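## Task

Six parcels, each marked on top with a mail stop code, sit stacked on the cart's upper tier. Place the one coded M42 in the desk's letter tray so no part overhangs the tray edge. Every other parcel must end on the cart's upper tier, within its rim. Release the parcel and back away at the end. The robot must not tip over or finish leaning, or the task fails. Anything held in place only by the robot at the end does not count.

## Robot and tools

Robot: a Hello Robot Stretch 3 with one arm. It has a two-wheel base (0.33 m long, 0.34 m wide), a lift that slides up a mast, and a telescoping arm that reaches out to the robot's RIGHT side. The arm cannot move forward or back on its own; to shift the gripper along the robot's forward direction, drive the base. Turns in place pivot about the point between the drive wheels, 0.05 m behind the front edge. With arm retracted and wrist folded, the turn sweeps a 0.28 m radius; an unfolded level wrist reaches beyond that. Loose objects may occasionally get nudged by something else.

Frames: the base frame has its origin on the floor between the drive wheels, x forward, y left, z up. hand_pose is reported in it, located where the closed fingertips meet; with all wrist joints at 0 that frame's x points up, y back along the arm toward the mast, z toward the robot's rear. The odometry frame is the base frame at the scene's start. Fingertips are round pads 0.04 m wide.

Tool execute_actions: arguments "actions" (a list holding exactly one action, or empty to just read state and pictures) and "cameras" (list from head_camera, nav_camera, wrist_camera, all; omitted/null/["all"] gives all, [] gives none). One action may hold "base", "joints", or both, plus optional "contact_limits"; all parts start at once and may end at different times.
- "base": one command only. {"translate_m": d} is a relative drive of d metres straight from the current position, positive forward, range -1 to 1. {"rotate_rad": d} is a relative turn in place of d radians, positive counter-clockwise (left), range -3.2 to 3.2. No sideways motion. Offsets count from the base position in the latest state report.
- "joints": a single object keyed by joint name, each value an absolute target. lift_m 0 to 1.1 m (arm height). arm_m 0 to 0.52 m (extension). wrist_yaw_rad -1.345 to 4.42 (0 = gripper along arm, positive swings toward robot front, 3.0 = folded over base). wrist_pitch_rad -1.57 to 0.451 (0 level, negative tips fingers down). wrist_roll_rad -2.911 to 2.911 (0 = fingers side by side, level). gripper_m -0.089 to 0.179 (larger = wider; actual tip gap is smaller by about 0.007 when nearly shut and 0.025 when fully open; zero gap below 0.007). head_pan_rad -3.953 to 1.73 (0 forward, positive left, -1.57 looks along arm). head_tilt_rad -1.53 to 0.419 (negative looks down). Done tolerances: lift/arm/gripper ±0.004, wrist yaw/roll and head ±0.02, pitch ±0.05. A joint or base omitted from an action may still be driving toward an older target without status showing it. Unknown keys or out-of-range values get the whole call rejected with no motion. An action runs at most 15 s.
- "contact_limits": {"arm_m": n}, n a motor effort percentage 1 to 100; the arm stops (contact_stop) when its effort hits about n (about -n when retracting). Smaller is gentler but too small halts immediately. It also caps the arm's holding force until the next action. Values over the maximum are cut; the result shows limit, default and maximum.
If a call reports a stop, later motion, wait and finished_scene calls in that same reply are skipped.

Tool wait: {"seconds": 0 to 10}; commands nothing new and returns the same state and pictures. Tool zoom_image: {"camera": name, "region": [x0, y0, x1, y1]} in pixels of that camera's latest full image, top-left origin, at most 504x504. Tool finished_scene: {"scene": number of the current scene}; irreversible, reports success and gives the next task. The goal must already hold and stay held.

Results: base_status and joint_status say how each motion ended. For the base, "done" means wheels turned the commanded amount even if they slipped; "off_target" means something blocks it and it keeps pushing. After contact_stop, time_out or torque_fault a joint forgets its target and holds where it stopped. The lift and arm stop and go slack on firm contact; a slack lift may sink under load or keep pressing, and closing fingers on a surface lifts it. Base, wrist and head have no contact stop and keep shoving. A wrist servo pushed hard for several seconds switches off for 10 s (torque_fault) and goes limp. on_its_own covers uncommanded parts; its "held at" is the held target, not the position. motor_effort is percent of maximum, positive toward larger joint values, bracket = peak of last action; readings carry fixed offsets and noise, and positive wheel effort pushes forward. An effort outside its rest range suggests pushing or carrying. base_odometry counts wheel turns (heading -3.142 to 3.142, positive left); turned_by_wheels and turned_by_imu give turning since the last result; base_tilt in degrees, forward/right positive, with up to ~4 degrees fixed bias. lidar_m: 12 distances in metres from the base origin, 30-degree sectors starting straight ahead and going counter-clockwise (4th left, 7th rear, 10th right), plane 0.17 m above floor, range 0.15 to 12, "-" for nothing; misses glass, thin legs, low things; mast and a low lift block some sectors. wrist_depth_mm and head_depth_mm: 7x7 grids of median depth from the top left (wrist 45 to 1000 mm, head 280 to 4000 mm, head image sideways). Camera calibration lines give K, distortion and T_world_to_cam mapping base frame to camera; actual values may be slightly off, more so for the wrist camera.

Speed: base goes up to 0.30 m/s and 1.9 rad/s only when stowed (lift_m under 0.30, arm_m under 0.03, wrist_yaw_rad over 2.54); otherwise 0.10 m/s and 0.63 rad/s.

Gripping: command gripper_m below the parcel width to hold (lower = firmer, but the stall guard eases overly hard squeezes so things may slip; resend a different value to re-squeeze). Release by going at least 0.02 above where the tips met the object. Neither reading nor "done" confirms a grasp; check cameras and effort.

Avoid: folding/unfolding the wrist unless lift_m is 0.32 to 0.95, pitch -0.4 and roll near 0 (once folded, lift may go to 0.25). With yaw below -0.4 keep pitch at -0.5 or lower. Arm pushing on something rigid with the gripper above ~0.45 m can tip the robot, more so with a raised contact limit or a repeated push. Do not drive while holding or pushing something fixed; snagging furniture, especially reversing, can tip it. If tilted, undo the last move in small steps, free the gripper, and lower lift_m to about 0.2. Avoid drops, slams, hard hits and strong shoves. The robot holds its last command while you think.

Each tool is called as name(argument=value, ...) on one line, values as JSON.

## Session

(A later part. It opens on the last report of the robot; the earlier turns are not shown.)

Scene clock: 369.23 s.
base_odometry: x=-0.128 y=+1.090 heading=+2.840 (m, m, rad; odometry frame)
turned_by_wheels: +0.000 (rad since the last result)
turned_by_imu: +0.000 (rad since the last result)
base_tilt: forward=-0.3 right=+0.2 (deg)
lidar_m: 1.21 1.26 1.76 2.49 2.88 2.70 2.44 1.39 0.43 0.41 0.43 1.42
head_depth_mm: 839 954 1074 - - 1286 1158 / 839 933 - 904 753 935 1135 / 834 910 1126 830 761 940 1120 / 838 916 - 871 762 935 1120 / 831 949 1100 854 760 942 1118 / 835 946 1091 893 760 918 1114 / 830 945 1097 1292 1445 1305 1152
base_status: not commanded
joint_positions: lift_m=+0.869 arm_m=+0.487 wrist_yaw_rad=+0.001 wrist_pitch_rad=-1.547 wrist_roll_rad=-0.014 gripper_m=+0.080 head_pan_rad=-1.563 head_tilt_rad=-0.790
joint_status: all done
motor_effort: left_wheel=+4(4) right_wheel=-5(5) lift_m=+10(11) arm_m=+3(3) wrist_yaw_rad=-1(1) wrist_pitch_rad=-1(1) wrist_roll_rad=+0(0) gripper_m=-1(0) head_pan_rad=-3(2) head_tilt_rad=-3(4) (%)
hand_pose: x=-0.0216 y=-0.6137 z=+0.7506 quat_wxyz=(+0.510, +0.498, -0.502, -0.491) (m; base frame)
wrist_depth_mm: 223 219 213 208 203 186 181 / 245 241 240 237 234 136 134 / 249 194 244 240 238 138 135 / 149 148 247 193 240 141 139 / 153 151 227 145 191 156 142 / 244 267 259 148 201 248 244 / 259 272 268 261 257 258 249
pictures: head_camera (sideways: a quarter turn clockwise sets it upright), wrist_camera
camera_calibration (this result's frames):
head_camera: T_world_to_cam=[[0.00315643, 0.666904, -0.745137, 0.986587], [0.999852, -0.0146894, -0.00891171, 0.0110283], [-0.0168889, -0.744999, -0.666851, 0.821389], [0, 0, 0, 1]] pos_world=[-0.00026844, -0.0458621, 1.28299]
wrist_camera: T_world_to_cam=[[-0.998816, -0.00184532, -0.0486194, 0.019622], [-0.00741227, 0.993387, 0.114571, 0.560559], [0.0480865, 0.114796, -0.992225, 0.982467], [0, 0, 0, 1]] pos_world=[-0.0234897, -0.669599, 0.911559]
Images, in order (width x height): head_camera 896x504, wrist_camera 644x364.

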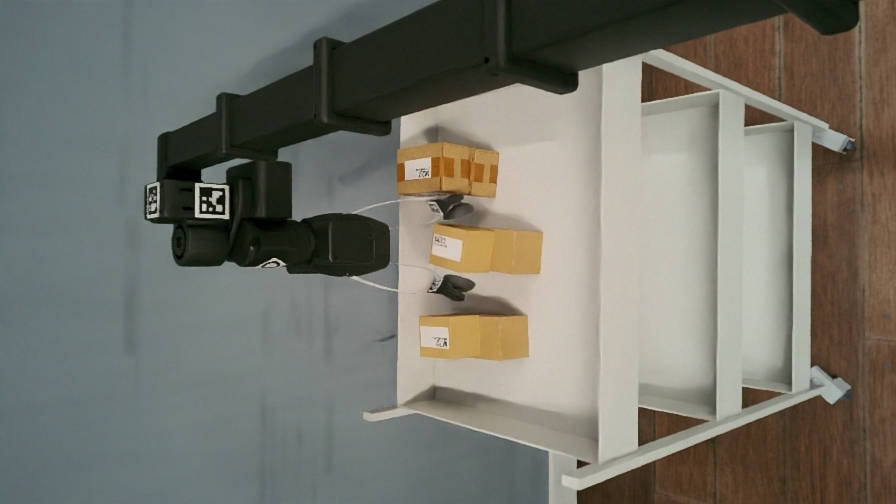

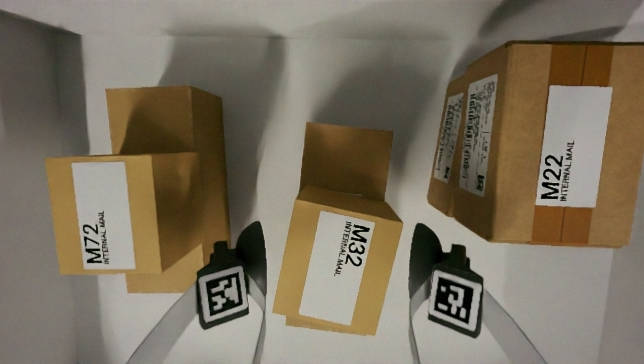

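Now close the gripper.

execute_actions(actions=[{"joints": {"gripper_m": 0.035}}], cameras=["wrist_camera"])

Scene clock: 372.67 s.
base_odometry: x=-0.128 y=+1.090 heading=+2.840 (m, m, rad; odometry frame)
turned_by_wheels: +0.000 (rad since the last result)
turned_by_imu: +0.000 (rad since the last result)
base_tilt: forward=-0.5 right=+0.2 (deg)
lidar_m: 1.21 1.26 1.76 2.50 2.88 2.70 2.44 1.39 0.43 0.41 0.43 1.42
head_depth_mm: 840 956 1079 - - 1284 1163 / 838 935 - 899 754 939 1142 / 841 909 1127 837 761 941 1121 / 836 917 - 883 758 940 1118 / 835 944 1090 870 757 939 1111 / 837 944 1085 895 755 917 1107 / 833 946 1087 1294 1449 1294 1146
base_status: not commanded
joint_positions: lift_m=+0.869 arm_m=+0.487 wrist_yaw_rad=+0.001 wrist_pitch_rad=-1.547 wrist_roll_rad=-0.014 gripper_m=+0.035 head_pan_rad=-1.563 head_tilt_rad=-0.790
joint_status: all done
motor_effort: left_wheel=+4(5) right_wheel=-4(5) lift_m=+9(10) arm_m=+3(4) wrist_yaw_rad=-1(1) wrist_pitch_rad=-1(1) wrist_roll_rad=+0(0) gripper_m=-9(86) head_pan_rad=-2(3) head_tilt_rad=-3(4) (%)
hand_pose: x=-0.0216 y=-0.6137 z=+0.7506 quat_wxyz=(+0.510, +0.498, -0.502, -0.491) (m; base frame)
wrist_depth_mm: 224 219 214 209 203 185 181 / 245 242 240 236 235 137 134 / 249 196 244 239 236 139 136 / 150 148 248 193 225 142 138 / 153 152 227 144 245 155 141 / 246 264 205 147 146 249 243 / 257 271 269 264 260 255 248
pictures: wrist_camera
camera_calibration (this result's frames):
wrist_camera: T_world_to_cam=[[-0.998816, -0.00184535, -0.0486194, 0.0196219], [-0.0074123, 0.993387, 0.114571, 0.560559], [0.0480865, 0.114795, -0.992225, 0.982467], [0, 0, 0, 1]] pos_world=[-0.0234897, -0.669599, 0.911559]
Images, in order (width x height): wrist_camera 644x364.

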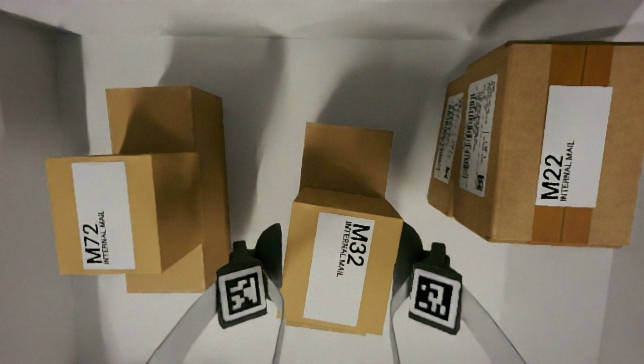

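execute_actions(actions=[{"joints": {"lift_m": 0.95}}], cameras=["wrist_camera", "head_camera"])

Scene clock: 377.43 s.
base_odometry: x=-0.128 y=+1.090 heading=+2.840 (m, m, rad; odometry frame)
turned_by_wheels: +0.000 (rad since the last result)
turned_by_imu: +0.000 (rad since the last result)
base_tilt: forward=-0.5 right=+0.1 (deg)
lidar_m: 1.21 1.27 1.77 2.50 2.88 2.70 2.43 1.39 0.43 0.41 0.43 1.42
head_depth_mm: 843 - - 1362 1461 1315 1164 / 816 - 1117 899 760 937 1142 / 809 987 1106 833 759 942 1123 / 824 - 1143 803 760 942 1119 / 834 947 1095 857 758 937 1111 / 833 944 1090 894 759 922 1119 / 830 942 1089 1289 1433 1295 1156
base_status: not commanded
joint_positions: lift_m=+0.949 arm_m=+0.487 wrist_yaw_rad=+0.001 wrist_pitch_rad=-1.547 wrist_roll_rad=-0.014 gripper_m=+0.035 head_pan_rad=-1.563 head_tilt_rad=-0.790
joint_status: all done
motor_effort: left_wheel=+5(4) right_wheel=-6(5) lift_m=+36(40) arm_m=+4(3) wrist_yaw_rad=-1(1) wrist_pitch_rad=-1(1) wrist_roll_rad=+0(0) gripper_m=-9(8) head_pan_rad=-3(3) head_tilt_rad=-4(4) (%)
hand_pose: x=-0.0216 y=-0.6137 z=+0.8313 quat_wxyz=(+0.510, +0.498, -0.502, -0.491) (m; base frame)
wrist_depth_mm: 814 849 846 833 835 835 829 / - 330 322 316 309 271 265 / - 327 276 320 303 219 289 / - 308 250 272 290 223 288 / - 332 286 145 325 323 302 / - 351 350 147 146 337 - / - 340 361 347 348 336 -
pictures: head_camera (sideways: a quarter turn clockwise sets it upright), wrist_camera
camera_calibration (this result's frames):
head_camera: T_world_to_cam=[[0.00315635, 0.666904, -0.745137, 0.986587], [0.999852, -0.0146893, -0.00891171, 0.0110283], [-0.0168888, -0.744999, -0.666851, 0.821389], [0, 0, 0, 1]] pos_world=[-0.000268434, -0.0458621, 1.28299]
wrist_camera: T_world_to_cam=[[-0.998816, -0.00184525, -0.0486194, 0.0235443], [-0.0074122, 0.993387, 0.114571, 0.551317], [0.0480865, 0.114796, -0.992225, 1.06251], [0, 0, 0, 1]] pos_world=[-0.0234897, -0.6696, 0.992231]
Images, in order (width x height): head_camera 896x504, wrist_camera 644x364.

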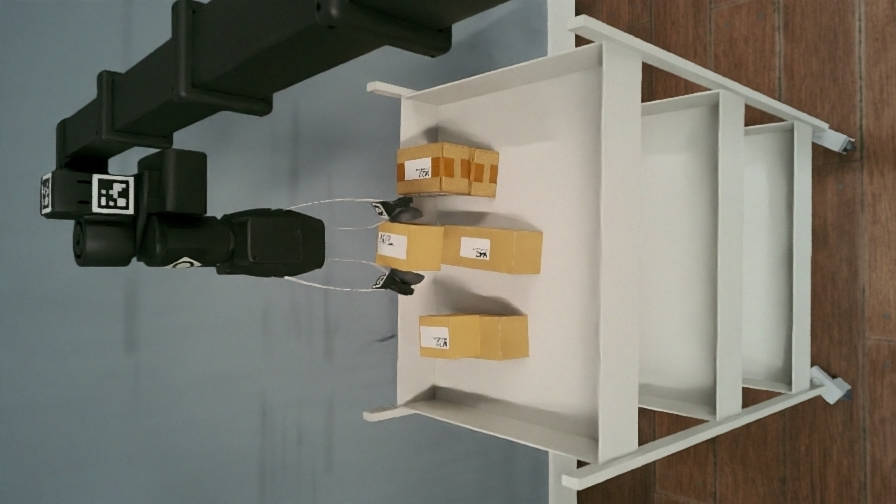

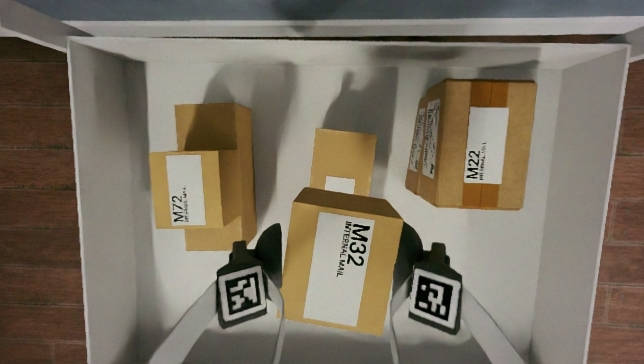

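Parcel lifted. Let me zoom on the revealed label in the head image.

zoom_image(camera="head_camera", region=[440, 210, 560, 290])

Region (440, 210, 560, 290) of head_camera's 896x504 image, scaled by 4.200, with more detail than that image has.

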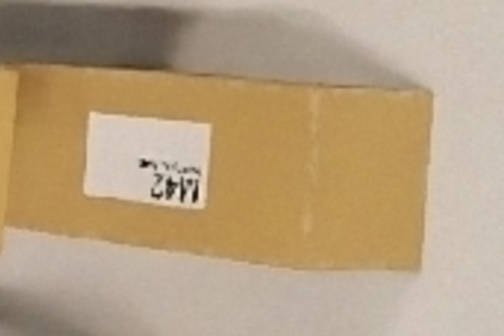

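execute_actions(actions=[{"joints": {"arm_m": 0.372}}], cameras=["wrist_camera"])

Scene clock: 407.83 s.
base_odometry: x=-0.128 y=+1.090 heading=+2.840 (m, m, rad; odometry frame)
turned_by_wheels: +0.000 (rad since the last result)
turned_by_imu: +0.000 (rad since the last result)
base_tilt: forward=-0.4 right=+0.1 (deg)
lidar_m: 1.21 1.26 1.77 2.50 2.88 2.70 2.44 1.39 0.43 0.41 0.43 1.41
head_depth_mm: 838 921 - 1314 1477 1319 1157 / 824 - 1123 901 763 938 1136 / 820 - 1110 841 761 941 1123 / 835 953 - 649 758 942 1118 / 835 950 1093 853 758 936 1114 / 831 942 1091 892 756 921 1110 / 833 942 1095 1294 1444 1297 1154
base_status: not commanded
joint_positions: lift_m=+0.949 arm_m=+0.372 wrist_yaw_rad=+0.001 wrist_pitch_rad=-1.547 wrist_roll_rad=-0.014 gripper_m=+0.035 head_pan_rad=-1.563 head_tilt_rad=-0.790
joint_status: all done
motor_effort: left_wheel=+5(5) right_wheel=-5(5) lift_m=+37(37) arm_m=-5(4) wrist_yaw_rad=-1(1) wrist_pitch_rad=-1(1) wrist_roll_rad=+0(0) gripper_m=-9(9) head_pan_rad=-3(3) head_tilt_rad=-4(3) (%)
hand_pose: x=-0.0216 y=-0.4994 z=+0.8313 quat_wxyz=(+0.510, +0.498, -0.502, -0.491) (m; base frame)
wrist_depth_mm: - 295 251 262 267 212 273 / - 314 269 267 310 307 287 / - 330 325 271 315 314 287 / - 336 332 327 326 320 301 / - 344 343 144 326 328 297 / - 319 324 147 146 320 977 / - - - - - - 266
pictures: wrist_camera
camera_calibration (this result's frames):
wrist_camera: T_world_to_cam=[[-0.998816, -0.00184269, -0.0486195, 0.0237566], [-0.00741207, 0.993382, 0.114621, 0.437723], [0.0480865, 0.114845, -0.992219, 1.04941], [0, 0, 0, 1]] pos_world=[-0.0234897, -0.555303, 0.99223]
Images, in order (width x height): wrist_camera 644x364.

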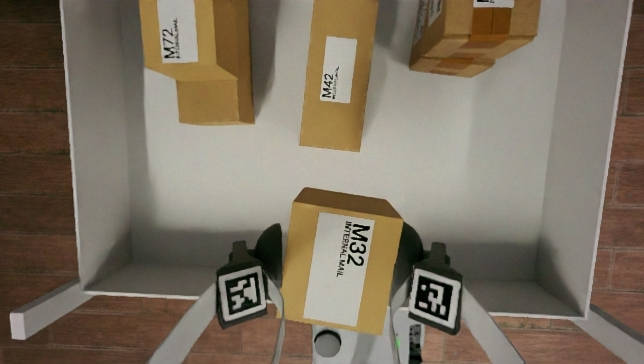

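execute_actions(actions=[{"joints": {"lift_m": 0.820}}], cameras=["head_camera"])

Scene clock: 418.60 s.
base_odometry: x=-0.128 y=+1.090 heading=+2.840 (m, m, rad; odometry frame)
turned_by_wheels: +0.000 (rad since the last result)
turned_by_imu: +0.000 (rad since the last result)
base_tilt: forward=-0.3 right=+0.2 (deg)
lidar_m: 1.21 1.26 1.76 2.50 2.88 2.70 2.44 1.39 0.43 0.41 0.43 1.42
head_depth_mm: 841 950 1102 1276 - - - / 837 951 1072 - 746 932 1145 / 837 949 - 829 759 943 1112 / 835 951 1070 869 714 938 1115 / 834 944 1094 868 760 936 1116 / 838 945 1090 891 758 917 1122 / 833 940 1095 1288 1444 1296 1150
base_status: not commanded
joint_positions: lift_m=+0.821 arm_m=+0.372 wrist_yaw_rad=+0.001 wrist_pitch_rad=-1.547 wrist_roll_rad=-0.014 gripper_m=+0.035 head_pan_rad=-1.563 head_tilt_rad=-0.790
joint_status: all done
motor_effort: left_wheel=+4(5) right_wheel=-5(6) lift_m=+11(34) arm_m=-4(4) wrist_yaw_rad=-1(1) wrist_pitch_rad=-1(1) wrist_roll_rad=+0(0) gripper_m=-9(8) head_pan_rad=-3(3) head_tilt_rad=-3(3) (%)
hand_pose: x=-0.0216 y=-0.4994 z=+0.7026 quat_wxyz=(+0.510, +0.498, -0.502, -0.491) (m; base frame)
wrist_depth_mm: 142 142 188 136 183 181 178 / 145 145 192 140 186 185 182 / 202 200 197 142 192 189 188 / 208 204 200 198 196 192 189 / 210 208 205 145 196 195 195 / 215 214 209 147 146 200 197 / 217 217 211 206 206 201 202
pictures: head_camera (sideways: a quarter turn clockwise sets it upright)
camera_calibration (this result's frames):
head_camera: T_world_to_cam=[[0.00315643, 0.666904, -0.745137, 0.986587], [0.999852, -0.0146894, -0.00891171, 0.0110283], [-0.0168889, -0.744999, -0.666852, 0.82139], [0, 0, 0, 1]] pos_world=[-0.00026844, -0.0458621, 1.28299]
Images, in order (width x height): head_camera 896x504.

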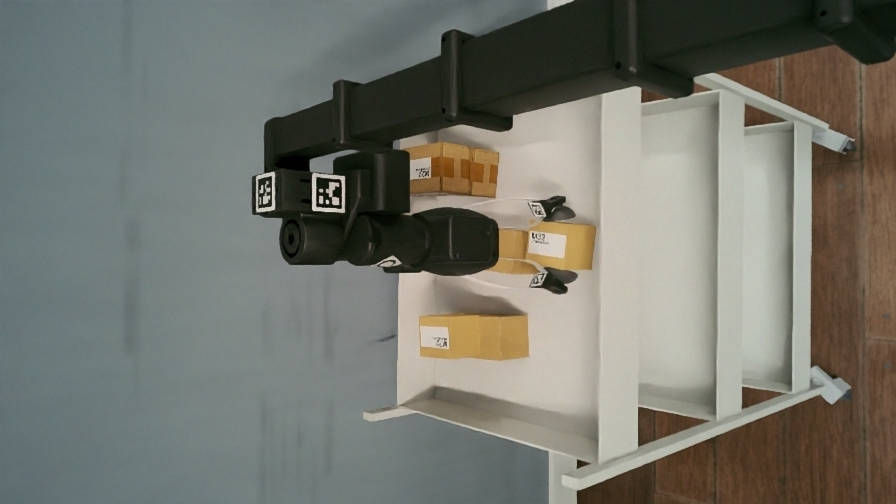

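execute_actions(actions=[{"joints": {"lift_m": 0.817}}], cameras=[])

execute_actions(actions=[{"joints": {"gripper_m": 0.08}}], cameras=["wrist_camera"])

Scene clock: 432.57 s.
base_odometry: x=-0.128 y=+1.090 heading=+2.840 (m, m, rad; odometry frame)
turned_by_wheels: +0.000 (rad since the last result)
turned_by_imu: +0.000 (rad since the last result)
base_tilt: forward=-0.5 right=+0.2 (deg)
lidar_m: 1.21 1.26 1.77 2.49 2.88 2.70 2.44 1.39 0.43 0.41 0.43 1.42
head_depth_mm: 839 953 1105 1283 - - - / 836 956 1065 - 744 929 1138 / 839 944 - 833 762 939 1109 / 831 949 1066 868 715 939 1113 / 833 951 1096 868 758 935 1111 / 833 947 1090 892 756 919 1108 / 835 941 1090 1298 1449 1302 1153
base_status: not commanded
joint_positions: lift_m=+0.818 arm_m=+0.372 wrist_yaw_rad=+0.001 wrist_pitch_rad=-1.547 wrist_roll_rad=-0.014 gripper_m=+0.035 head_pan_rad=-1.563 head_tilt_rad=-0.790
joint_status: all done
motor_effort: left_wheel=+4(5) right_wheel=-5(5) lift_m=+10(9) arm_m=-4(4) wrist_yaw_rad=-1(1) wrist_pitch_rad=-1(1) wrist_roll_rad=+0(0) gripper_m=-8(9) head_pan_rad=-3(3) head_tilt_rad=-4(4) (%)
hand_pose: x=-0.0216 y=-0.4994 z=+0.6996 quat_wxyz=(+0.510, +0.498, -0.502, -0.491) (m; base frame)
wrist_depth_mm: 139 139 185 134 181 178 175 / 142 142 190 137 184 181 180 / 198 198 194 139 189 184 184 / 203 200 198 196 192 189 186 / 208 206 201 145 193 193 191 / 212 209 207 146 146 197 194 / 216 213 211 206 205 202 198
pictures: none
No camera images: the call's "cameras" was empty. Leave "cameras" out to get every camera's image.

Scene clock: 433.50 s.
base_odometry: x=-0.128 y=+1.090 heading=+2.840 (m, m, rad; odometry frame)
turned_by_wheels: +0.000 (rad since the last result)
turned_by_imu: +0.000 (rad since the last result)
base_tilt: forward=-0.4 right=+0.1 (deg)
lidar_m: 1.21 1.26 1.77 2.50 2.88 2.70 2.43 1.39 0.43 0.41 0.43 1.42
head_depth_mm: 838 956 1104 1273 - - - / 845 951 1064 - 745 929 1135 / 834 947 - 831 759 935 1119 / 835 948 1073 870 718 941 1118 / 836 945 1098 870 758 937 1116 / 831 945 1099 890 759 917 1109 / 833 950 1096 1290 1445 1299 1152
base_status: not commanded
joint_positions: lift_m=+0.818 arm_m=+0.372 wrist_yaw_rad=+0.001 wrist_pitch_rad=-1.547 wrist_roll_rad=-0.014 gripper_m=+0.080 head_pan_rad=-1.563 head_tilt_rad=-0.790
joint_status: all done
motor_effort: left_wheel=+4(5) right_wheel=-5(5) lift_m=+10(9) arm_m=-4(4) wrist_yaw_rad=-1(1) wrist_pitch_rad=-1(1) wrist_roll_rad=+0(0) gripper_m=+0(76) head_pan_rad=-3(3) head_tilt_rad=-4(4) (%)
hand_pose: x=-0.0216 y=-0.4994 z=+0.6996 quat_wxyz=(+0.510, +0.498, -0.502, -0.491) (m; base frame)
wrist_depth_mm: 139 140 186 134 181 178 176 / 142 142 189 136 184 182 180 / 199 198 193 138 187 186 184 / 203 201 197 195 192 189 187 / 207 205 201 147 193 193 191 / 212 210 206 150 149 197 194 / 216 213 209 206 204 202 199
pictures: wrist_camera
camera_calibration (this result's frames):
wrist_camera: T_world_to_cam=[[-0.998816, -0.00184303, -0.0486195, 0.0173537], [-0.0074124, 0.993382, 0.11462, 0.452814], [0.0480865, 0.114845, -0.992219, 0.918747], [0, 0, 0, 1]] pos_world=[-0.0234897, -0.555299, 0.86054]
Images, in order (width x height): wrist_camera 644x364.

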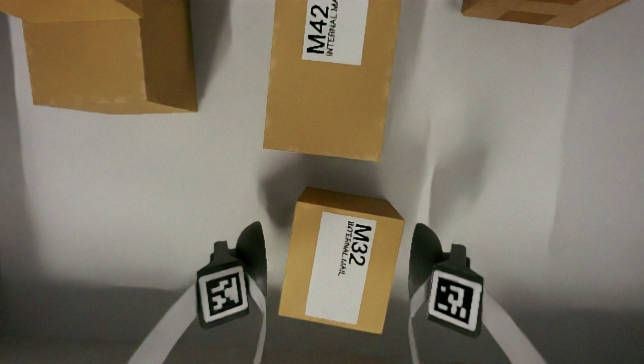

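execute_actions(actions=[{"joints": {"lift_m": 0.90}}], cameras=[])

execute_actions(actions=[{"joints": {"arm_m": 0.489}}], cameras=["wrist_camera"])

Scene clock: 473.53 s.
base_odometry: x=-0.128 y=+1.090 heading=+2.840 (m, m, rad; odometry frame)
turned_by_wheels: +0.000 (rad since the last result)
turned_by_imu: +0.000 (rad since the last result)
base_tilt: forward=-0.4 right=+0.3 (deg)
lidar_m: 1.21 1.27 1.77 2.50 2.88 2.70 2.44 1.39 0.43 0.41 0.43 1.42
head_depth_mm: 834 954 1058 - 688 1313 1166 / 837 920 1156 900 763 934 1141 / 841 - 1157 832 761 944 1114 / 835 927 1074 848 723 941 1121 / 835 945 1099 858 757 935 1116 / 836 945 1090 890 755 922 1115 / 832 943 1090 1289 1442 1292 1153
base_status: not commanded
joint_positions: lift_m=+0.899 arm_m=+0.372 wrist_yaw_rad=+0.001 wrist_pitch_rad=-1.547 wrist_roll_rad=-0.014 gripper_m=+0.080 head_pan_rad=-1.563 head_tilt_rad=-0.790
joint_status: all done
motor_effort: left_wheel=+5(4) right_wheel=-5(5) lift_m=+36(38) arm_m=-4(4) wrist_yaw_rad=-1(1) wrist_pitch_rad=-1(1) wrist_roll_rad=+0(0) gripper_m=+0(1) head_pan_rad=-3(3) head_tilt_rad=-4(3) (%)
hand_pose: x=-0.0216 y=-0.4994 z=+0.7813 quat_wxyz=(+0.510, +0.498, -0.502, -0.491) (m; base frame)
wrist_depth_mm: 247 169 255 212 258 186 248 / 253 275 253 217 264 260 257 / 255 283 274 220 270 264 255 / 262 285 284 275 274 271 254 / 262 293 289 233 282 278 252 / 269 297 292 288 287 279 250 / - - - 237 240 244 234
pictures: none
No camera images: the call's "cameras" was empty. Leave "cameras" out to get every camera's image.

Scene clock: 475.63 s.
base_odometry: x=-0.128 y=+1.090 heading=+2.840 (m, m, rad; odometry frame)
turned_by_wheels: +0.000 (rad since the last result)
turned_by_imu: +0.000 (rad since the last result)
base_tilt: forward=-0.6 right=+0.1 (deg)
lidar_m: 1.21 1.27 1.77 2.50 2.88 2.70 2.44 1.39 0.43 0.41 0.43 1.42
head_depth_mm: 841 957 - - 684 1318 1164 / 841 921 1141 901 764 932 1137 / 834 - 1099 837 759 940 1115 / 835 938 1160 892 734 940 1119 / 834 946 1097 858 757 944 1117 / 834 953 1095 889 758 917 1109 / 836 948 1088 1288 1460 1298 1159
base_status: not commanded
joint_positions: lift_m=+0.899 arm_m=+0.489 wrist_yaw_rad=+0.001 wrist_pitch_rad=-1.547 wrist_roll_rad=-0.014 gripper_m=+0.080 head_pan_rad=-1.563 head_tilt_rad=-0.790
joint_status: all done
motor_effort: left_wheel=+5(4) right_wheel=-5(5) lift_m=+37(37) arm_m=+3(3) wrist_yaw_rad=-1(2) wrist_pitch_rad=-1(1) wrist_roll_rad=+0(1) gripper_m=-1(0) head_pan_rad=-3(3) head_tilt_rad=-4(4) (%)
hand_pose: x=-0.0216 y=-0.6157 z=+0.7813 quat_wxyz=(+0.510, +0.498, -0.502, -0.491) (m; base frame)
wrist_depth_mm: 235 259 254 246 241 235 231 / 249 274 269 268 262 166 235 / 254 279 261 271 266 167 226 / 259 179 256 227 251 172 236 / 266 183 236 229 279 274 246 / 268 298 289 234 286 280 257 / 270 306 303 263 293 288 254
pictures: wrist_camera
camera_calibration (this result's frames):
wrist_camera: T_world_to_cam=[[-0.998816, -0.00182333, -0.0486196, 0.0211238], [-0.00739517, 0.993376, 0.114669, 0.558923], [0.0480884, 0.114893, -0.992213, 1.01319], [0, 0, 0, 1]] pos_world=[-0.0234904, -0.67159, 0.942233]
Images, in order (width x height): wrist_camera 644x364.

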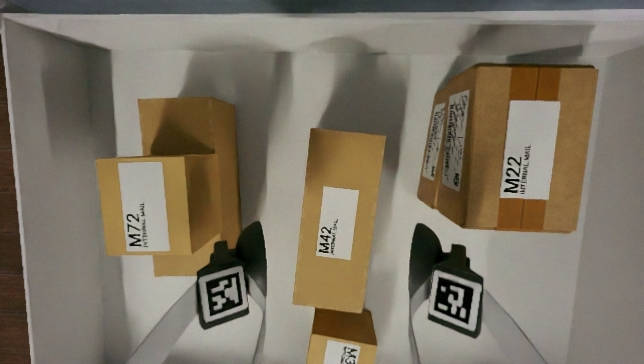

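execute_actions(actions=[{"joints": {"lift_m": 0.815}}], cameras=["wrist_camera"])

Scene clock: 481.73 s.
base_odometry: x=-0.128 y=+1.090 heading=+2.840 (m, m, rad; odometry frame)
turned_by_wheels: +0.000 (rad since the last result)
turned_by_imu: +0.000 (rad since the last result)
base_tilt: forward=-0.4 right=+0.2 (deg)
lidar_m: 1.21 1.26 1.77 2.50 2.88 2.70 2.43 1.39 0.43 0.41 0.43 1.42
head_depth_mm: 839 955 1097 1294 - - - / 841 951 1076 - 764 933 1132 / 837 932 1162 837 761 938 1123 / 836 929 - 845 730 939 1117 / 834 947 1095 855 758 940 1117 / 834 947 1089 891 756 918 1114 / 829 943 1085 1299 1447 1302 1152
base_status: not commanded
joint_positions: lift_m=+0.816 arm_m=+0.489 wrist_yaw_rad=+0.001 wrist_pitch_rad=-1.547 wrist_roll_rad=-0.014 gripper_m=+0.080 head_pan_rad=-1.563 head_tilt_rad=-0.790
joint_status: all done
motor_effort: left_wheel=+4(5) right_wheel=-4(5) lift_m=+10(34) arm_m=+3(3) wrist_yaw_rad=-1(1) wrist_pitch_rad=-1(1) wrist_roll_rad=+0(0) gripper_m=+0(0) head_pan_rad=-3(3) head_tilt_rad=-4(3) (%)
hand_pose: x=-0.0216 y=-0.6157 z=+0.6976 quat_wxyz=(+0.510, +0.498, -0.502, -0.491) (m; base frame)
wrist_depth_mm: 191 187 184 181 180 177 89 / 141 176 187 185 181 148 88 / 143 142 191 139 186 142 87 / 105 136 195 140 188 133 88 / 102 135 199 142 187 131 89 / 102 140 202 146 145 195 91 / 107 155 209 150 202 198 196
pictures: wrist_camera
camera_calibration (this result's frames):
wrist_camera: T_world_to_cam=[[-0.998816, -0.00182323, -0.0486196, 0.0170552], [-0.00739506, 0.993376, 0.114669, 0.56852], [0.0480885, 0.114893, -0.992213, 0.930153], [0, 0, 0, 1]] pos_world=[-0.0234904, -0.67159, 0.858548]
Images, in order (width x height): wrist_camera 644x364.

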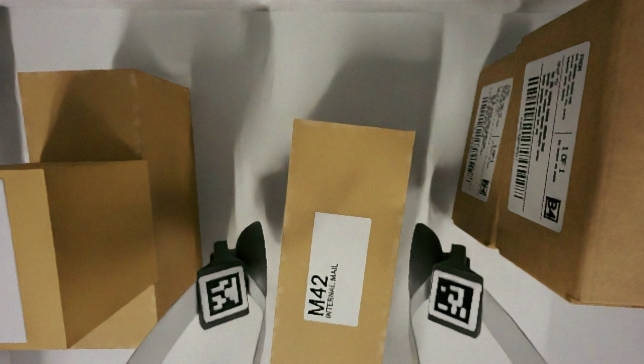

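execute_actions(actions=[{"joints": {"gripper_m": 0.03}}], cameras=["wrist_camera"])

Scene clock: 484.93 s.
base_odometry: x=-0.128 y=+1.090 heading=+2.840 (m, m, rad; odometry frame)
turned_by_wheels: +0.000 (rad since the last result)
turned_by_imu: +0.000 (rad since the last result)
base_tilt: forward=-0.4 right=+0.1 (deg)
lidar_m: 1.21 1.27 1.76 2.50 2.88 2.70 2.44 1.39 0.42 0.41 0.43 1.42
head_depth_mm: 842 948 1109 1290 - - - / 839 952 1077 - 762 937 1136 / 841 932 1149 834 763 937 1115 / 837 931 - 845 732 940 1112 / 835 952 1100 873 758 937 1121 / 833 943 1093 894 756 918 1108 / 827 945 1089 1294 1436 1299 1160
base_status: not commanded
joint_positions: lift_m=+0.816 arm_m=+0.489 wrist_yaw_rad=+0.001 wrist_pitch_rad=-1.547 wrist_roll_rad=-0.014 gripper_m=+0.031 head_pan_rad=-1.563 head_tilt_rad=-0.790
joint_status: all done
motor_effort: left_wheel=+5(5) right_wheel=-6(6) lift_m=+11(10) arm_m=+3(3) wrist_yaw_rad=-1(1) wrist_pitch_rad=-1(1) wrist_roll_rad=+1(0) gripper_m=-10(86) head_pan_rad=-2(3) head_tilt_rad=-4(4) (%)
hand_pose: x=-0.0216 y=-0.6157 z=+0.6976 quat_wxyz=(+0.510, +0.498, -0.502, -0.491) (m; base frame)
wrist_depth_mm: 188 187 184 182 179 176 89 / 140 175 188 184 182 149 88 / 142 142 192 136 184 141 87 / 105 136 194 137 188 133 87 / 102 135 198 140 186 132 89 / 102 144 203 143 143 195 91 / 106 154 209 146 202 197 197
pictures: wrist_camera
camera_calibration (this result's frames):
wrist_camera: T_world_to_cam=[[-0.998816, -0.00182278, -0.0486196, 0.0170548], [-0.00739461, 0.993376, 0.114669, 0.568521], [0.0480885, 0.114893, -0.992213, 0.930139], [0, 0, 0, 1]] pos_world=[-0.0234904, -0.67159, 0.858534]
Images, in order (width x height): wrist_camera 644x364.

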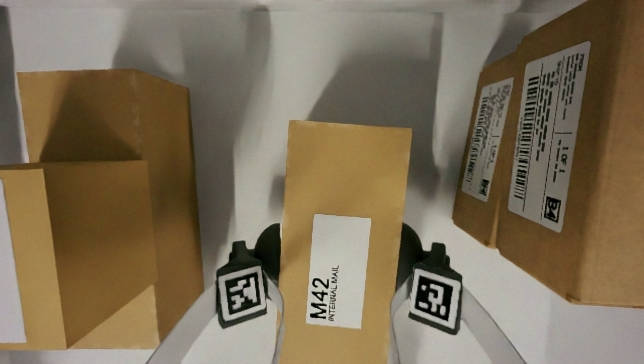

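Gripped. Lift it out.

execute_actions(actions=[{"joints": {"lift_m": 1.0}}], cameras=["wrist_camera", "head_camera"])

Scene clock: 491.77 s.
base_odometry: x=-0.128 y=+1.090 heading=+2.840 (m, m, rad; odometry frame)
turned_by_wheels: +0.000 (rad since the last result)
turned_by_imu: +0.000 (rad since the last result)
base_tilt: forward=-0.4 right=+0.2 (deg)
lidar_m: 1.21 1.26 1.77 2.49 2.88 2.71 2.44 1.39 0.43 0.41 0.43 1.42
head_depth_mm: 812 - 1102 1308 1463 1320 1165 / - 974 1106 900 763 934 1139 / - 953 1092 839 760 943 1116 / - - 728 869 728 938 1113 / 835 947 1093 864 758 938 1108 / 834 944 1092 890 755 918 1107 / 832 947 1091 1284 1445 1308 1153
base_status: not commanded
joint_positions: lift_m=+0.999 arm_m=+0.489 wrist_yaw_rad=+0.001 wrist_pitch_rad=-1.547 wrist_roll_rad=-0.014 gripper_m=+0.031 head_pan_rad=-1.563 head_tilt_rad=-0.790
joint_status: all done
motor_effort: left_wheel=+5(5) right_wheel=-5(5) lift_m=+37(40) arm_m=+3(3) wrist_yaw_rad=+0(1) wrist_pitch_rad=-1(1) wrist_roll_rad=+0(0) gripper_m=-10(11) head_pan_rad=-3(3) head_tilt_rad=-4(3) (%)
hand_pose: x=-0.0216 y=-0.6157 z=+0.8813 quat_wxyz=(+0.510, +0.498, -0.502, -0.491) (m; base frame)
wrist_depth_mm: 876 931 929 923 903 898 837 / - 344 375 367 358 339 954 / - 382 343 137 267 330 - / - 387 282 137 271 348 - / - 399 340 140 379 376 - / - 402 395 143 142 382 - / - 415 398 146 388 356 -
pictures: head_camera (sideways: a quarter turn clockwise sets it upright), wrist_camera
camera_calibration (this result's frames):
head_camera: T_world_to_cam=[[0.00315643, 0.666904, -0.745137, 0.986587], [0.999852, -0.0146894, -0.00891171, 0.0110283], [-0.0168889, -0.744999, -0.666852, 0.82139], [0, 0, 0, 1]] pos_world=[-0.00026844, -0.0458621, 1.28299]
wrist_camera: T_world_to_cam=[[-0.998816, -0.00182293, -0.0486196, 0.0259849], [-0.00739476, 0.993376, 0.114669, 0.547462], [0.0480885, 0.114893, -0.992213, 1.11238], [0, 0, 0, 1]] pos_world=[-0.0234904, -0.671593, 1.04221]
Images, in order (width x height): head_camera 896x504, wrist_camera 644x364.

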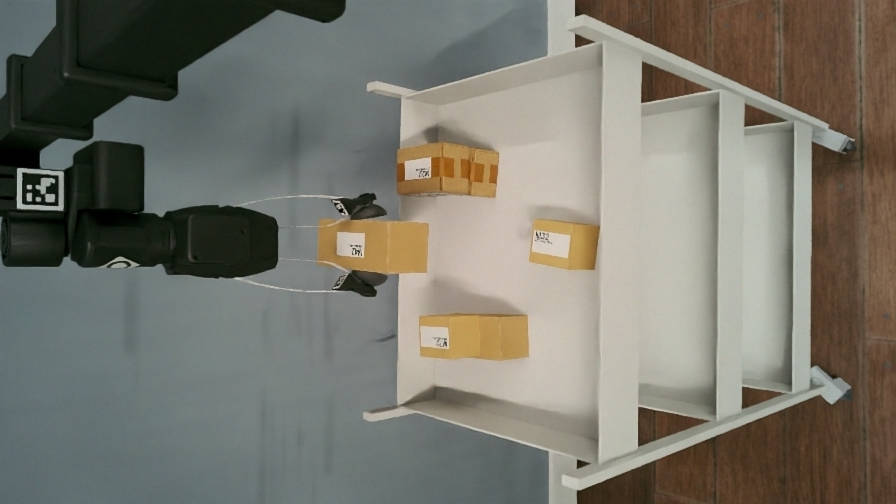

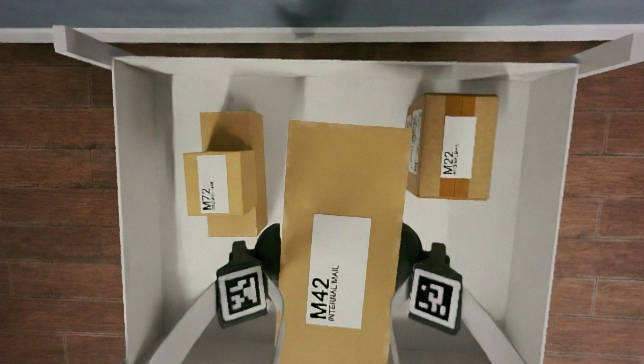

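execute_actions(actions=[{"joints": {"arm_m": 0.0, "head_pan_rad": 0.0, "head_tilt_rad": -0.3}}], cameras=["wrist_camera"])

Scene clock: 511.90 s.
base_odometry: x=-0.128 y=+1.090 heading=+2.840 (m, m, rad; odometry frame)
turned_by_wheels: +0.000 (rad since the last result)
turned_by_imu: +0.000 (rad since the last result)
base_tilt: forward=-0.5 right=+0.1 (deg)
lidar_m: 1.21 1.27 1.77 2.50 2.89 2.70 2.44 1.39 0.43 0.41 0.43 1.42
head_depth_mm: 1625 1704 1797 1873 2013 2032 1568 / 1626 1707 1798 1891 1996 2041 1578 / 1617 1697 1773 1853 1302 1803 1524 / 1610 1708 1776 1515 1277 1372 1475 / 1612 1692 1772 1519 1283 1356 1431 / 1595 1683 1773 1452 1277 1360 1434 / 1615 1671 1751 1554 1264 1352 1433
base_status: not commanded
joint_positions: lift_m=+0.999 arm_m=+0.002 wrist_yaw_rad=+0.001 wrist_pitch_rad=-1.547 wrist_roll_rad=-0.014 gripper_m=+0.031 head_pan_rad=-0.007 head_tilt_rad=-0.310
joint_status: all done
joint sent to its limit — the command would take arm_m past its lower limit, so that joint was sent only as far as its limit.
motor_effort: left_wheel=+5(5) right_wheel=-5(5) lift_m=+37(37) arm_m=-4(4) wrist_yaw_rad=-1(1) wrist_pitch_rad=-1(1) wrist_roll_rad=+0(0) gripper_m=-10(10) head_pan_rad=+2(30) head_tilt_rad=+4(27) (%)
hand_pose: x=-0.0216 y=-0.1287 z=+0.8813 quat_wxyz=(+0.510, +0.498, -0.502, -0.491) (m; base frame)
wrist_depth_mm: - - 892 875 763 971 - / - - - - - - 981 / - - - 136 - - - / - - - 138 - - - / - - - 140 140 - - / - - - 143 142 - - / - - - 146 - - -
pictures: wrist_camera
camera_calibration (this result's frames):
wrist_camera: T_world_to_cam=[[-0.998816, -0.00182233, -0.0486196, 0.0268727], [-0.00739444, 0.993376, 0.114675, 0.0636912], [0.0480885, 0.114898, -0.992213, 1.05643], [0, 0, 0, 1]] pos_world=[-0.0234904, -0.184602, 1.04221]
Images, in order (width x height): wrist_camera 644x364.

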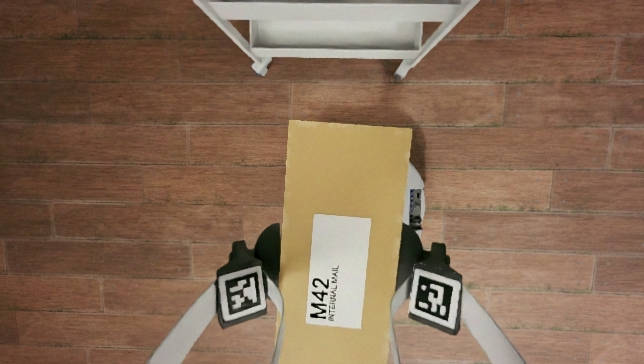

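Still holding. Turn toward the desk.

execute_actions(actions=[{"base": {"rotate_rad": 2.79}}], cameras=["head_camera", "nav_camera"])

Scene clock: 521.97 s.
base_odometry: x=-0.128 y=+1.090 heading=-0.654 (m, m, rad; odometry frame)
turned_by_wheels: +2.790 (rad since the last result)
turned_by_imu: +2.759 (rad since the last result)
base_tilt: forward=-0.3 right=+0.2 (deg)
lidar_m: 2.71 2.36 1.22 0.42 0.41 0.46 1.21 1.21 1.34 2.49 2.51 3.05
head_depth_mm: 3236 3412 3564 3884 2906 2027 1573 / 3084 3257 3433 3643 2891 1999 1561 / 2991 3124 3254 3425 2936 2041 1571 / 2828 2974 3104 3110 2883 2027 1574 / 2731 2876 2961 3061 2917 2058 1579 / 2614 2702 2876 2865 2898 2078 1560 / 2494 2607 2732 2755 2942 2067 1574
base_status: done
joint_positions: lift_m=+0.999 arm_m=+0.002 wrist_yaw_rad=+0.001 wrist_pitch_rad=-1.547 wrist_roll_rad=-0.014 gripper_m=+0.031 head_pan_rad=-0.007 head_tilt_rad=-0.310
joint_status: not commanded
motor_effort: left_wheel=-4(8) right_wheel=+5(9) lift_m=+37(37) arm_m=-4(5) wrist_yaw_rad=-1(1) wrist_pitch_rad=-1(1) wrist_roll_rad=+0(0) gripper_m=-10(10) head_pan_rad=+2(3) head_tilt_rad=+4(4) (%)
hand_pose: x=-0.0216 y=-0.1287 z=+0.8813 quat_wxyz=(+0.510, +0.498, -0.502, -0.491) (m; base frame)
wrist_depth_mm: - - - - - - - / - - - - - - - / - - - 136 - - - / - - - 137 - - - / - - - 140 141 - - / - - - 143 142 - - / - - - 146 945 - -
pictures: head_camera (sideways: a quarter turn clockwise sets it upright), nav_camera (sideways: a quarter turn counterclockwise sets it upright)
camera_calibration (this result's frames):
head_camera: T_world_to_cam=[[-0.246643, 0.0099409, -0.969055, 1.28017], [0.0308761, 0.99952, 0.00239486, 0.00222126], [0.968614, -0.02933, -0.246832, 0.26885], [0, 0, 0, 1]] pos_world=[0.0552657, -0.00706092, 1.30691]
nav_camera: T_world_to_cam=[[0.297028, -0.00566598, 0.954852, -1.20185], [0.0183215, -0.999764, -0.0116318, 0.0611174], [0.954693, 0.0209493, -0.296854, 0.338371], [0, 0, 0, 1]] pos_world=[0.0328217, 0.0472047, 1.24874]
Images, in order (width x height): head_camera 896x504, nav_camera 672x504.

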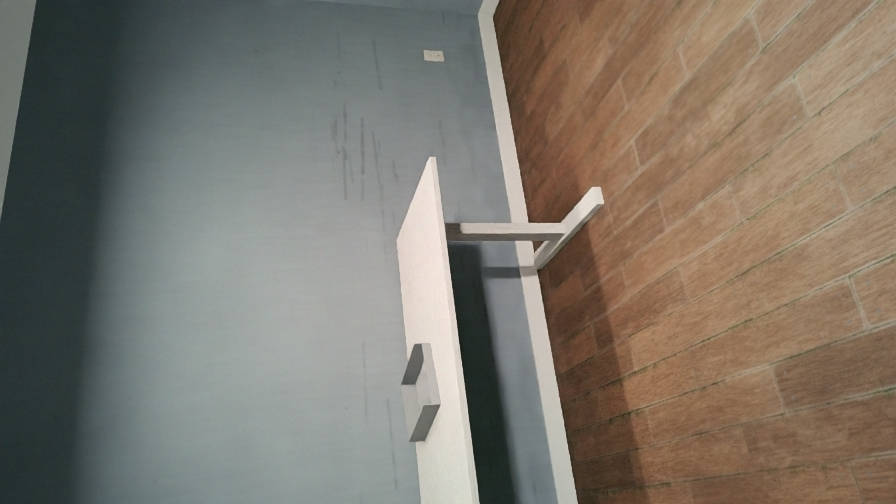

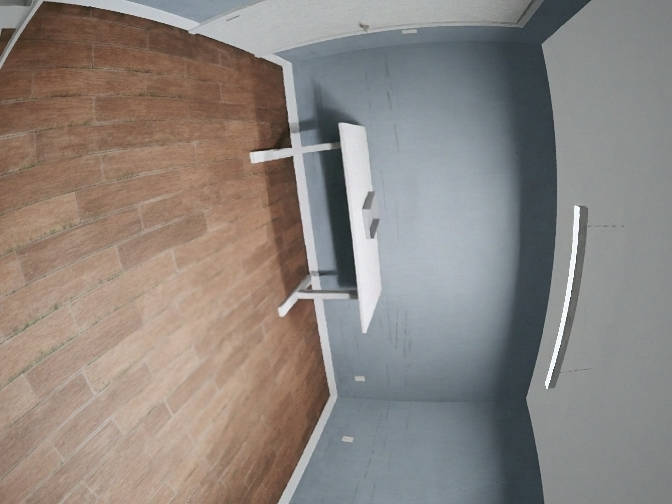

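execute_actions(actions=[{"base": {"rotate_rad": 0.13}}], cameras=[])

execute_actions(actions=[{"base": {"translate_m": 1.0}, "joints": {"head_pan_rad": 0.2, "head_tilt_rad": -0.35}}], cameras=["head_camera", "nav_camera"])

Scene clock: 564.33 s.
base_odometry: x=-0.128 y=+1.090 heading=-0.524 (m, m, rad; odometry frame)
turned_by_wheels: +0.130 (rad since the last result)
turned_by_imu: +0.129 (rad since the last result)
base_tilt: forward=-0.5 right=+0.1 (deg)
lidar_m: 2.47 1.83 0.46 0.41 0.42 1.17 1.21 1.21 1.44 2.50 2.50 3.26
head_depth_mm: 2918 3099 3262 3538 2907 2041 1581 / 2867 3043 3231 3395 2916 2077 1567 / 2777 2880 3048 3122 2890 2018 1572 / 2738 2810 3014 3072 2883 2058 1572 / 2633 2755 2893 3014 2957 2073 1569 / 2533 2675 2835 2838 2879 2045 1571 / 2541 2585 2719 2803 2770 2067 1577
base_status: done
joint_positions: lift_m=+0.999 arm_m=+0.002 wrist_yaw_rad=+0.001 wrist_pitch_rad=-1.547 wrist_roll_rad=-0.014 gripper_m=+0.031 head_pan_rad=-0.007 head_tilt_rad=-0.310
joint_status: not commanded
motor_effort: left_wheel=-4(9) right_wheel=+5(10) lift_m=+37(37) arm_m=-4(5) wrist_yaw_rad=-1(0) wrist_pitch_rad=-1(1) wrist_roll_rad=+1(0) gripper_m=-10(11) head_pan_rad=+2(3) head_tilt_rad=+4(4) (%)
hand_pose: x=-0.0216 y=-0.1287 z=+0.8813 quat_wxyz=(+0.510, +0.498, -0.502, -0.491) (m; base frame)
wrist_depth_mm: - - - - - 986 974 / - - - - - - - / - - - 137 - 994 - / - - - 137 - - - / - - - 140 140 - - / - - - 143 143 - - / - - - 146 938 - -
pictures: none
No camera images: the call's "cameras" was empty. Leave "cameras" out to get every camera's image.

Scene clock: 575.27 s.
base_odometry: x=+0.738 y=+0.590 heading=-0.524 (m, m, rad; odometry frame)
turned_by_wheels: +0.000 (rad since the last result)
turned_by_imu: +0.001 (rad since the last result)
base_tilt: forward=-0.5 right=+0.2 (deg)
lidar_m: 1.94 1.50 1.36 1.22 1.22 0.97 2.17 2.19 2.60 2.30 2.55 1.73
head_depth_mm: 1742 1852 1966 1981 2197 1930 1506 / 1724 1827 1920 1991 1447 1938 1505 / 1712 1812 1910 1826 1454 1933 1519 / 1685 1795 1890 1815 1458 1929 1513 / 1687 1769 1883 1955 1451 1937 1520 / 1670 1763 1863 1918 1468 1800 1529 / 1657 1744 1865 1930 1374 1964 1518
base_status: done
joint_positions: lift_m=+0.999 arm_m=+0.002 wrist_yaw_rad=+0.001 wrist_pitch_rad=-1.547 wrist_roll_rad=-0.014 gripper_m=+0.031 head_pan_rad=+0.193 head_tilt_rad=-0.346
joint_status: all done
motor_effort: left_wheel=-4(6) right_wheel=+5(10) lift_m=+37(37) arm_m=-4(4) wrist_yaw_rad=-1(1) wrist_pitch_rad=-1(1) wrist_roll_rad=+0(0) gripper_m=-10(10) head_pan_rad=+3(16) head_tilt_rad=-2(5) (%)
hand_pose: x=-0.0216 y=-0.1287 z=+0.8813 quat_wxyz=(+0.510, +0.498, -0.502, -0.491) (m; base frame)
wrist_depth_mm: - - - - - - 973 / - - - - - - 992 / - - - 137 - - - / - - - 138 - - - / - - - 140 140 - - / - - - 143 141 - - / - - - 147 - - -
pictures: head_camera (sideways: a quarter turn clockwise sets it upright), nav_camera (sideways: a quarter turn counterclockwise sets it upright)
camera_calibration (this result's frames):
head_camera: T_world_to_cam=[[-0.277645, -0.0458458, -0.959589, 1.26799], [-0.16809, 0.985771, 0.00153792, 0.00455069], [0.945864, 0.161724, -0.2814, 0.31398], [0, 0, 0, 1]] pos_world=[0.0558338, 0.00286806, 1.3051]
nav_camera: T_world_to_cam=[[0.325646, 0.059934, 0.94359, -1.18732], [0.216001, -0.976313, -0.0125324, 0.0610835], [0.920488, 0.207897, -0.330878, 0.382861], [0, 0, 0, 1]] pos_world=[0.0210318, 0.0512014, 1.24779]
Images, in order (width x height): head_camera 896x504, nav_camera 672x504.

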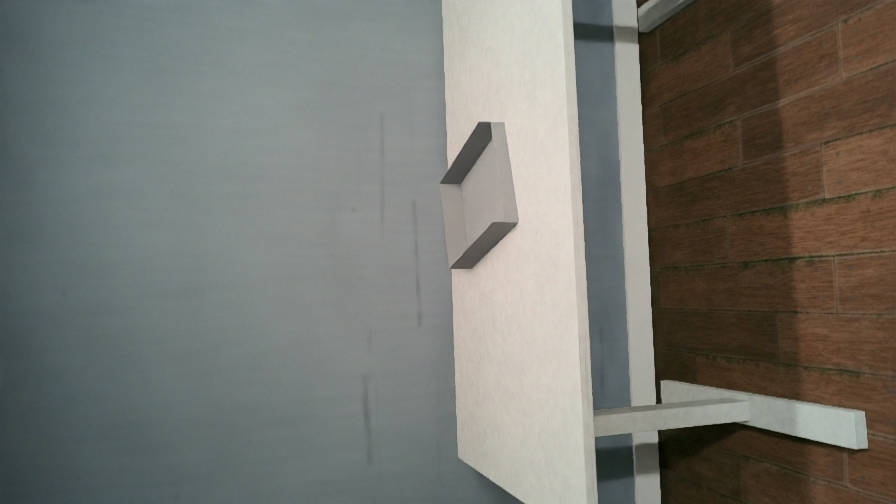

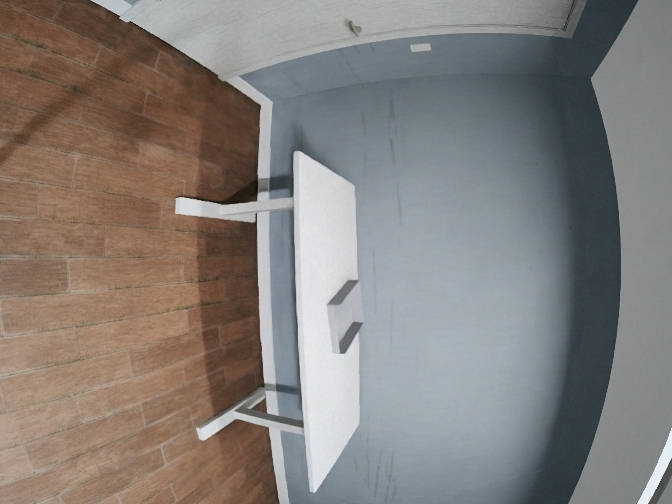

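zoom_image(camera="head_camera", region=[400, 80, 640, 320])

Region (400, 80, 640, 320) of head_camera's 896x504 image, scaled by 2.100, with more detail than that image has.

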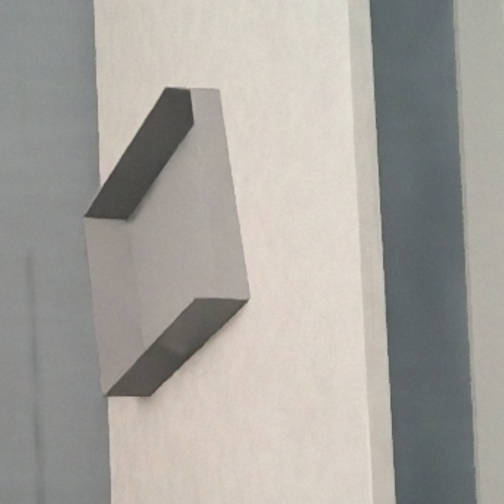

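execute_actions(actions=[{"base": {"rotate_rad": -0.183}}], cameras=[])

execute_actions(actions=[{"base": {"translate_m": 0.976}}], cameras=[])

execute_actions(actions=[{"base": {"rotate_rad": 2.25}, "joints": {"head_pan_rad": -1.57, "head_tilt_rad": -0.7}}], cameras=["head_camera"])

Scene clock: 696.50 s.
base_odometry: x=+0.738 y=+0.590 heading=-0.707 (m, m, rad; odometry frame)
turned_by_wheels: -0.183 (rad since the last result)
turned_by_imu: -0.181 (rad since the last result)
base_tilt: forward=-0.4 right=+0.1 (deg)
lidar_m: 1.74 1.50 1.54 1.23 1.22 0.97 1.03 2.18 2.37 2.30 2.54 2.50
head_depth_mm: 1893 2022 2160 2208 2345 1934 1518 / 1844 1951 2068 1984 2269 1938 1526 / 1792 1913 2007 1999 2279 1944 1515 / 1746 1862 1958 1970 2218 1962 1526 / 1713 1786 1912 1816 1463 1963 1510 / 1659 1757 1847 1911 1371 1958 1525 / 1619 1714 1802 1864 1382 1952 1536
base_status: done
joint_positions: lift_m=+0.999 arm_m=+0.002 wrist_yaw_rad=+0.001 wrist_pitch_rad=-1.547 wrist_roll_rad=-0.014 gripper_m=+0.031 head_pan_rad=+0.193 head_tilt_rad=-0.346
joint_status: not commanded
motor_effort: left_wheel=+5(8) right_wheel=-6(9) lift_m=+37(36) arm_m=-4(4) wrist_yaw_rad=-2(1) wrist_pitch_rad=-1(1) wrist_roll_rad=+0(0) gripper_m=-10(10) head_pan_rad=+2(2) head_tilt_rad=-1(2) (%)
hand_pose: x=-0.0216 y=-0.1287 z=+0.8813 quat_wxyz=(+0.510, +0.498, -0.502, -0.491) (m; base frame)
wrist_depth_mm: - - - - - 974 967 / - - - - - - 981 / - - - 137 - - 993 / - - - 138 - - - / - - - 140 140 - - / - - - 144 142 - - / - - - 146 - - -
pictures: none
No camera images: the call's "cameras" was empty. Leave "cameras" out to get every camera's image.

Scene clock: 707.20 s.
base_odometry: x=+1.481 y=-0.044 heading=-0.707 (m, m, rad; odometry frame)
turned_by_wheels: +0.000 (rad since the last result)
turned_by_imu: +0.002 (rad since the last result)
base_tilt: forward=-0.3 right=+0.2 (deg)
lidar_m: 0.80 1.06 0.90 0.93 1.59 1.73 1.92 3.06 2.71 2.18 2.16 0.78
head_depth_mm: 1000 1061 1128 1201 1250 867 676 / 971 1034 1094 1174 1203 866 678 / 948 999 1059 1135 1163 868 678 / 929 974 1032 1098 1143 870 679 / 902 949 999 1064 1118 871 680 / 879 926 977 1034 1090 871 670 / 861 904 957 1005 1062 870 676
base_status: done
joint_positions: lift_m=+0.999 arm_m=+0.002 wrist_yaw_rad=+0.001 wrist_pitch_rad=-1.547 wrist_roll_rad=-0.014 gripper_m=+0.031 head_pan_rad=+0.193 head_tilt_rad=-0.346
joint_status: not commanded
motor_effort: left_wheel=+4(9) right_wheel=-6(6) lift_m=+37(36) arm_m=-4(4) wrist_yaw_rad=-1(1) wrist_pitch_rad=-1(1) wrist_roll_rad=+0(0) gripper_m=-10(10) head_pan_rad=+3(2) head_tilt_rad=-1(2) (%)
hand_pose: x=-0.0216 y=-0.1287 z=+0.8813 quat_wxyz=(+0.510, +0.498, -0.502, -0.491) (m; base frame)
wrist_depth_mm: - - - 992 - - 978 / - - - - - - 966 / 974 - - 137 - - - / - - - 137 - - - / - - - 140 140 - - / 355 - - 143 142 - - / 358 - - 145 - - -
pictures: none
No camera images: the call's "cameras" was empty. Leave "cameras" out to get every camera's image.

Scene clock: 711.73 s.
base_odometry: x=+1.481 y=-0.044 heading=+1.543 (m, m, rad; odometry frame)
turned_by_wheels: +2.250 (rad since the last result)
turned_by_imu: +2.225 (rad since the last result)
base_tilt: forward=-0.4 right=+0.3 (deg)
lidar_m: 1.58 1.85 2.04 3.07 2.32 2.16 2.16 0.78 1.06 1.06 0.90 1.58
head_depth_mm: 848 940 1045 - - - - / 873 962 1080 1035 - - - / 885 991 1115 990 - - - / 905 1011 1128 961 730 - 555 / 930 1036 1155 945 731 622 554 / 950 1065 1171 946 752 621 565 / 976 1100 1200 952 747 621 1128
base_status: done
joint_positions: lift_m=+0.999 arm_m=+0.002 wrist_yaw_rad=+0.001 wrist_pitch_rad=-1.547 wrist_roll_rad=-0.014 gripper_m=+0.031 head_pan_rad=-1.563 head_tilt_rad=-0.691
joint_status: all done
motor_effort: left_wheel=-4(8) right_wheel=+5(10) lift_m=+37(36) arm_m=-4(4) wrist_yaw_rad=-1(1) wrist_pitch_rad=-1(1) wrist_roll_rad=+0(0) gripper_m=-11(11) head_pan_rad=-3(31) head_tilt_rad=-3(21) (%)
hand_pose: x=-0.0216 y=-0.1287 z=+0.8813 quat_wxyz=(+0.510, +0.498, -0.502, -0.491) (m; base frame)
wrist_depth_mm: - 334 309 303 300 299 292 / - - - - 307 303 296 / - - - 137 - - 304 / - - - 137 - - - / - - - 140 140 - - / - - - 143 142 - - / - - - 146 - - -
pictures: head_camera (sideways: a quarter turn clockwise sets it upright)
camera_calibration (this result's frames):
head_camera: T_world_to_cam=[[0.00363925, 0.589845, -0.807508, 1.06788], [0.999861, -0.0152909, -0.00666309, 0.00810181], [-0.0162777, -0.807372, -0.589819, 0.721178], [0, 0, 0, 1]] pos_world=[-0.00024786, -0.0475034, 1.28774]
Images, in order (width x height): head_camera 896x504.

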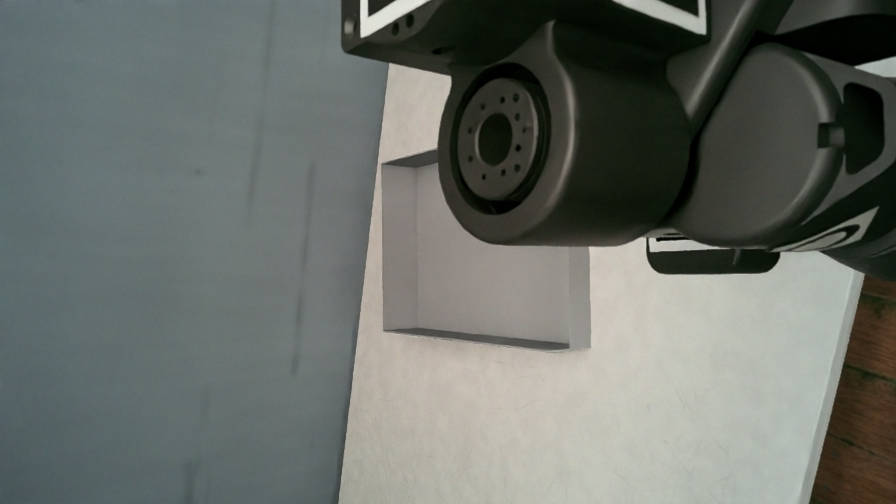

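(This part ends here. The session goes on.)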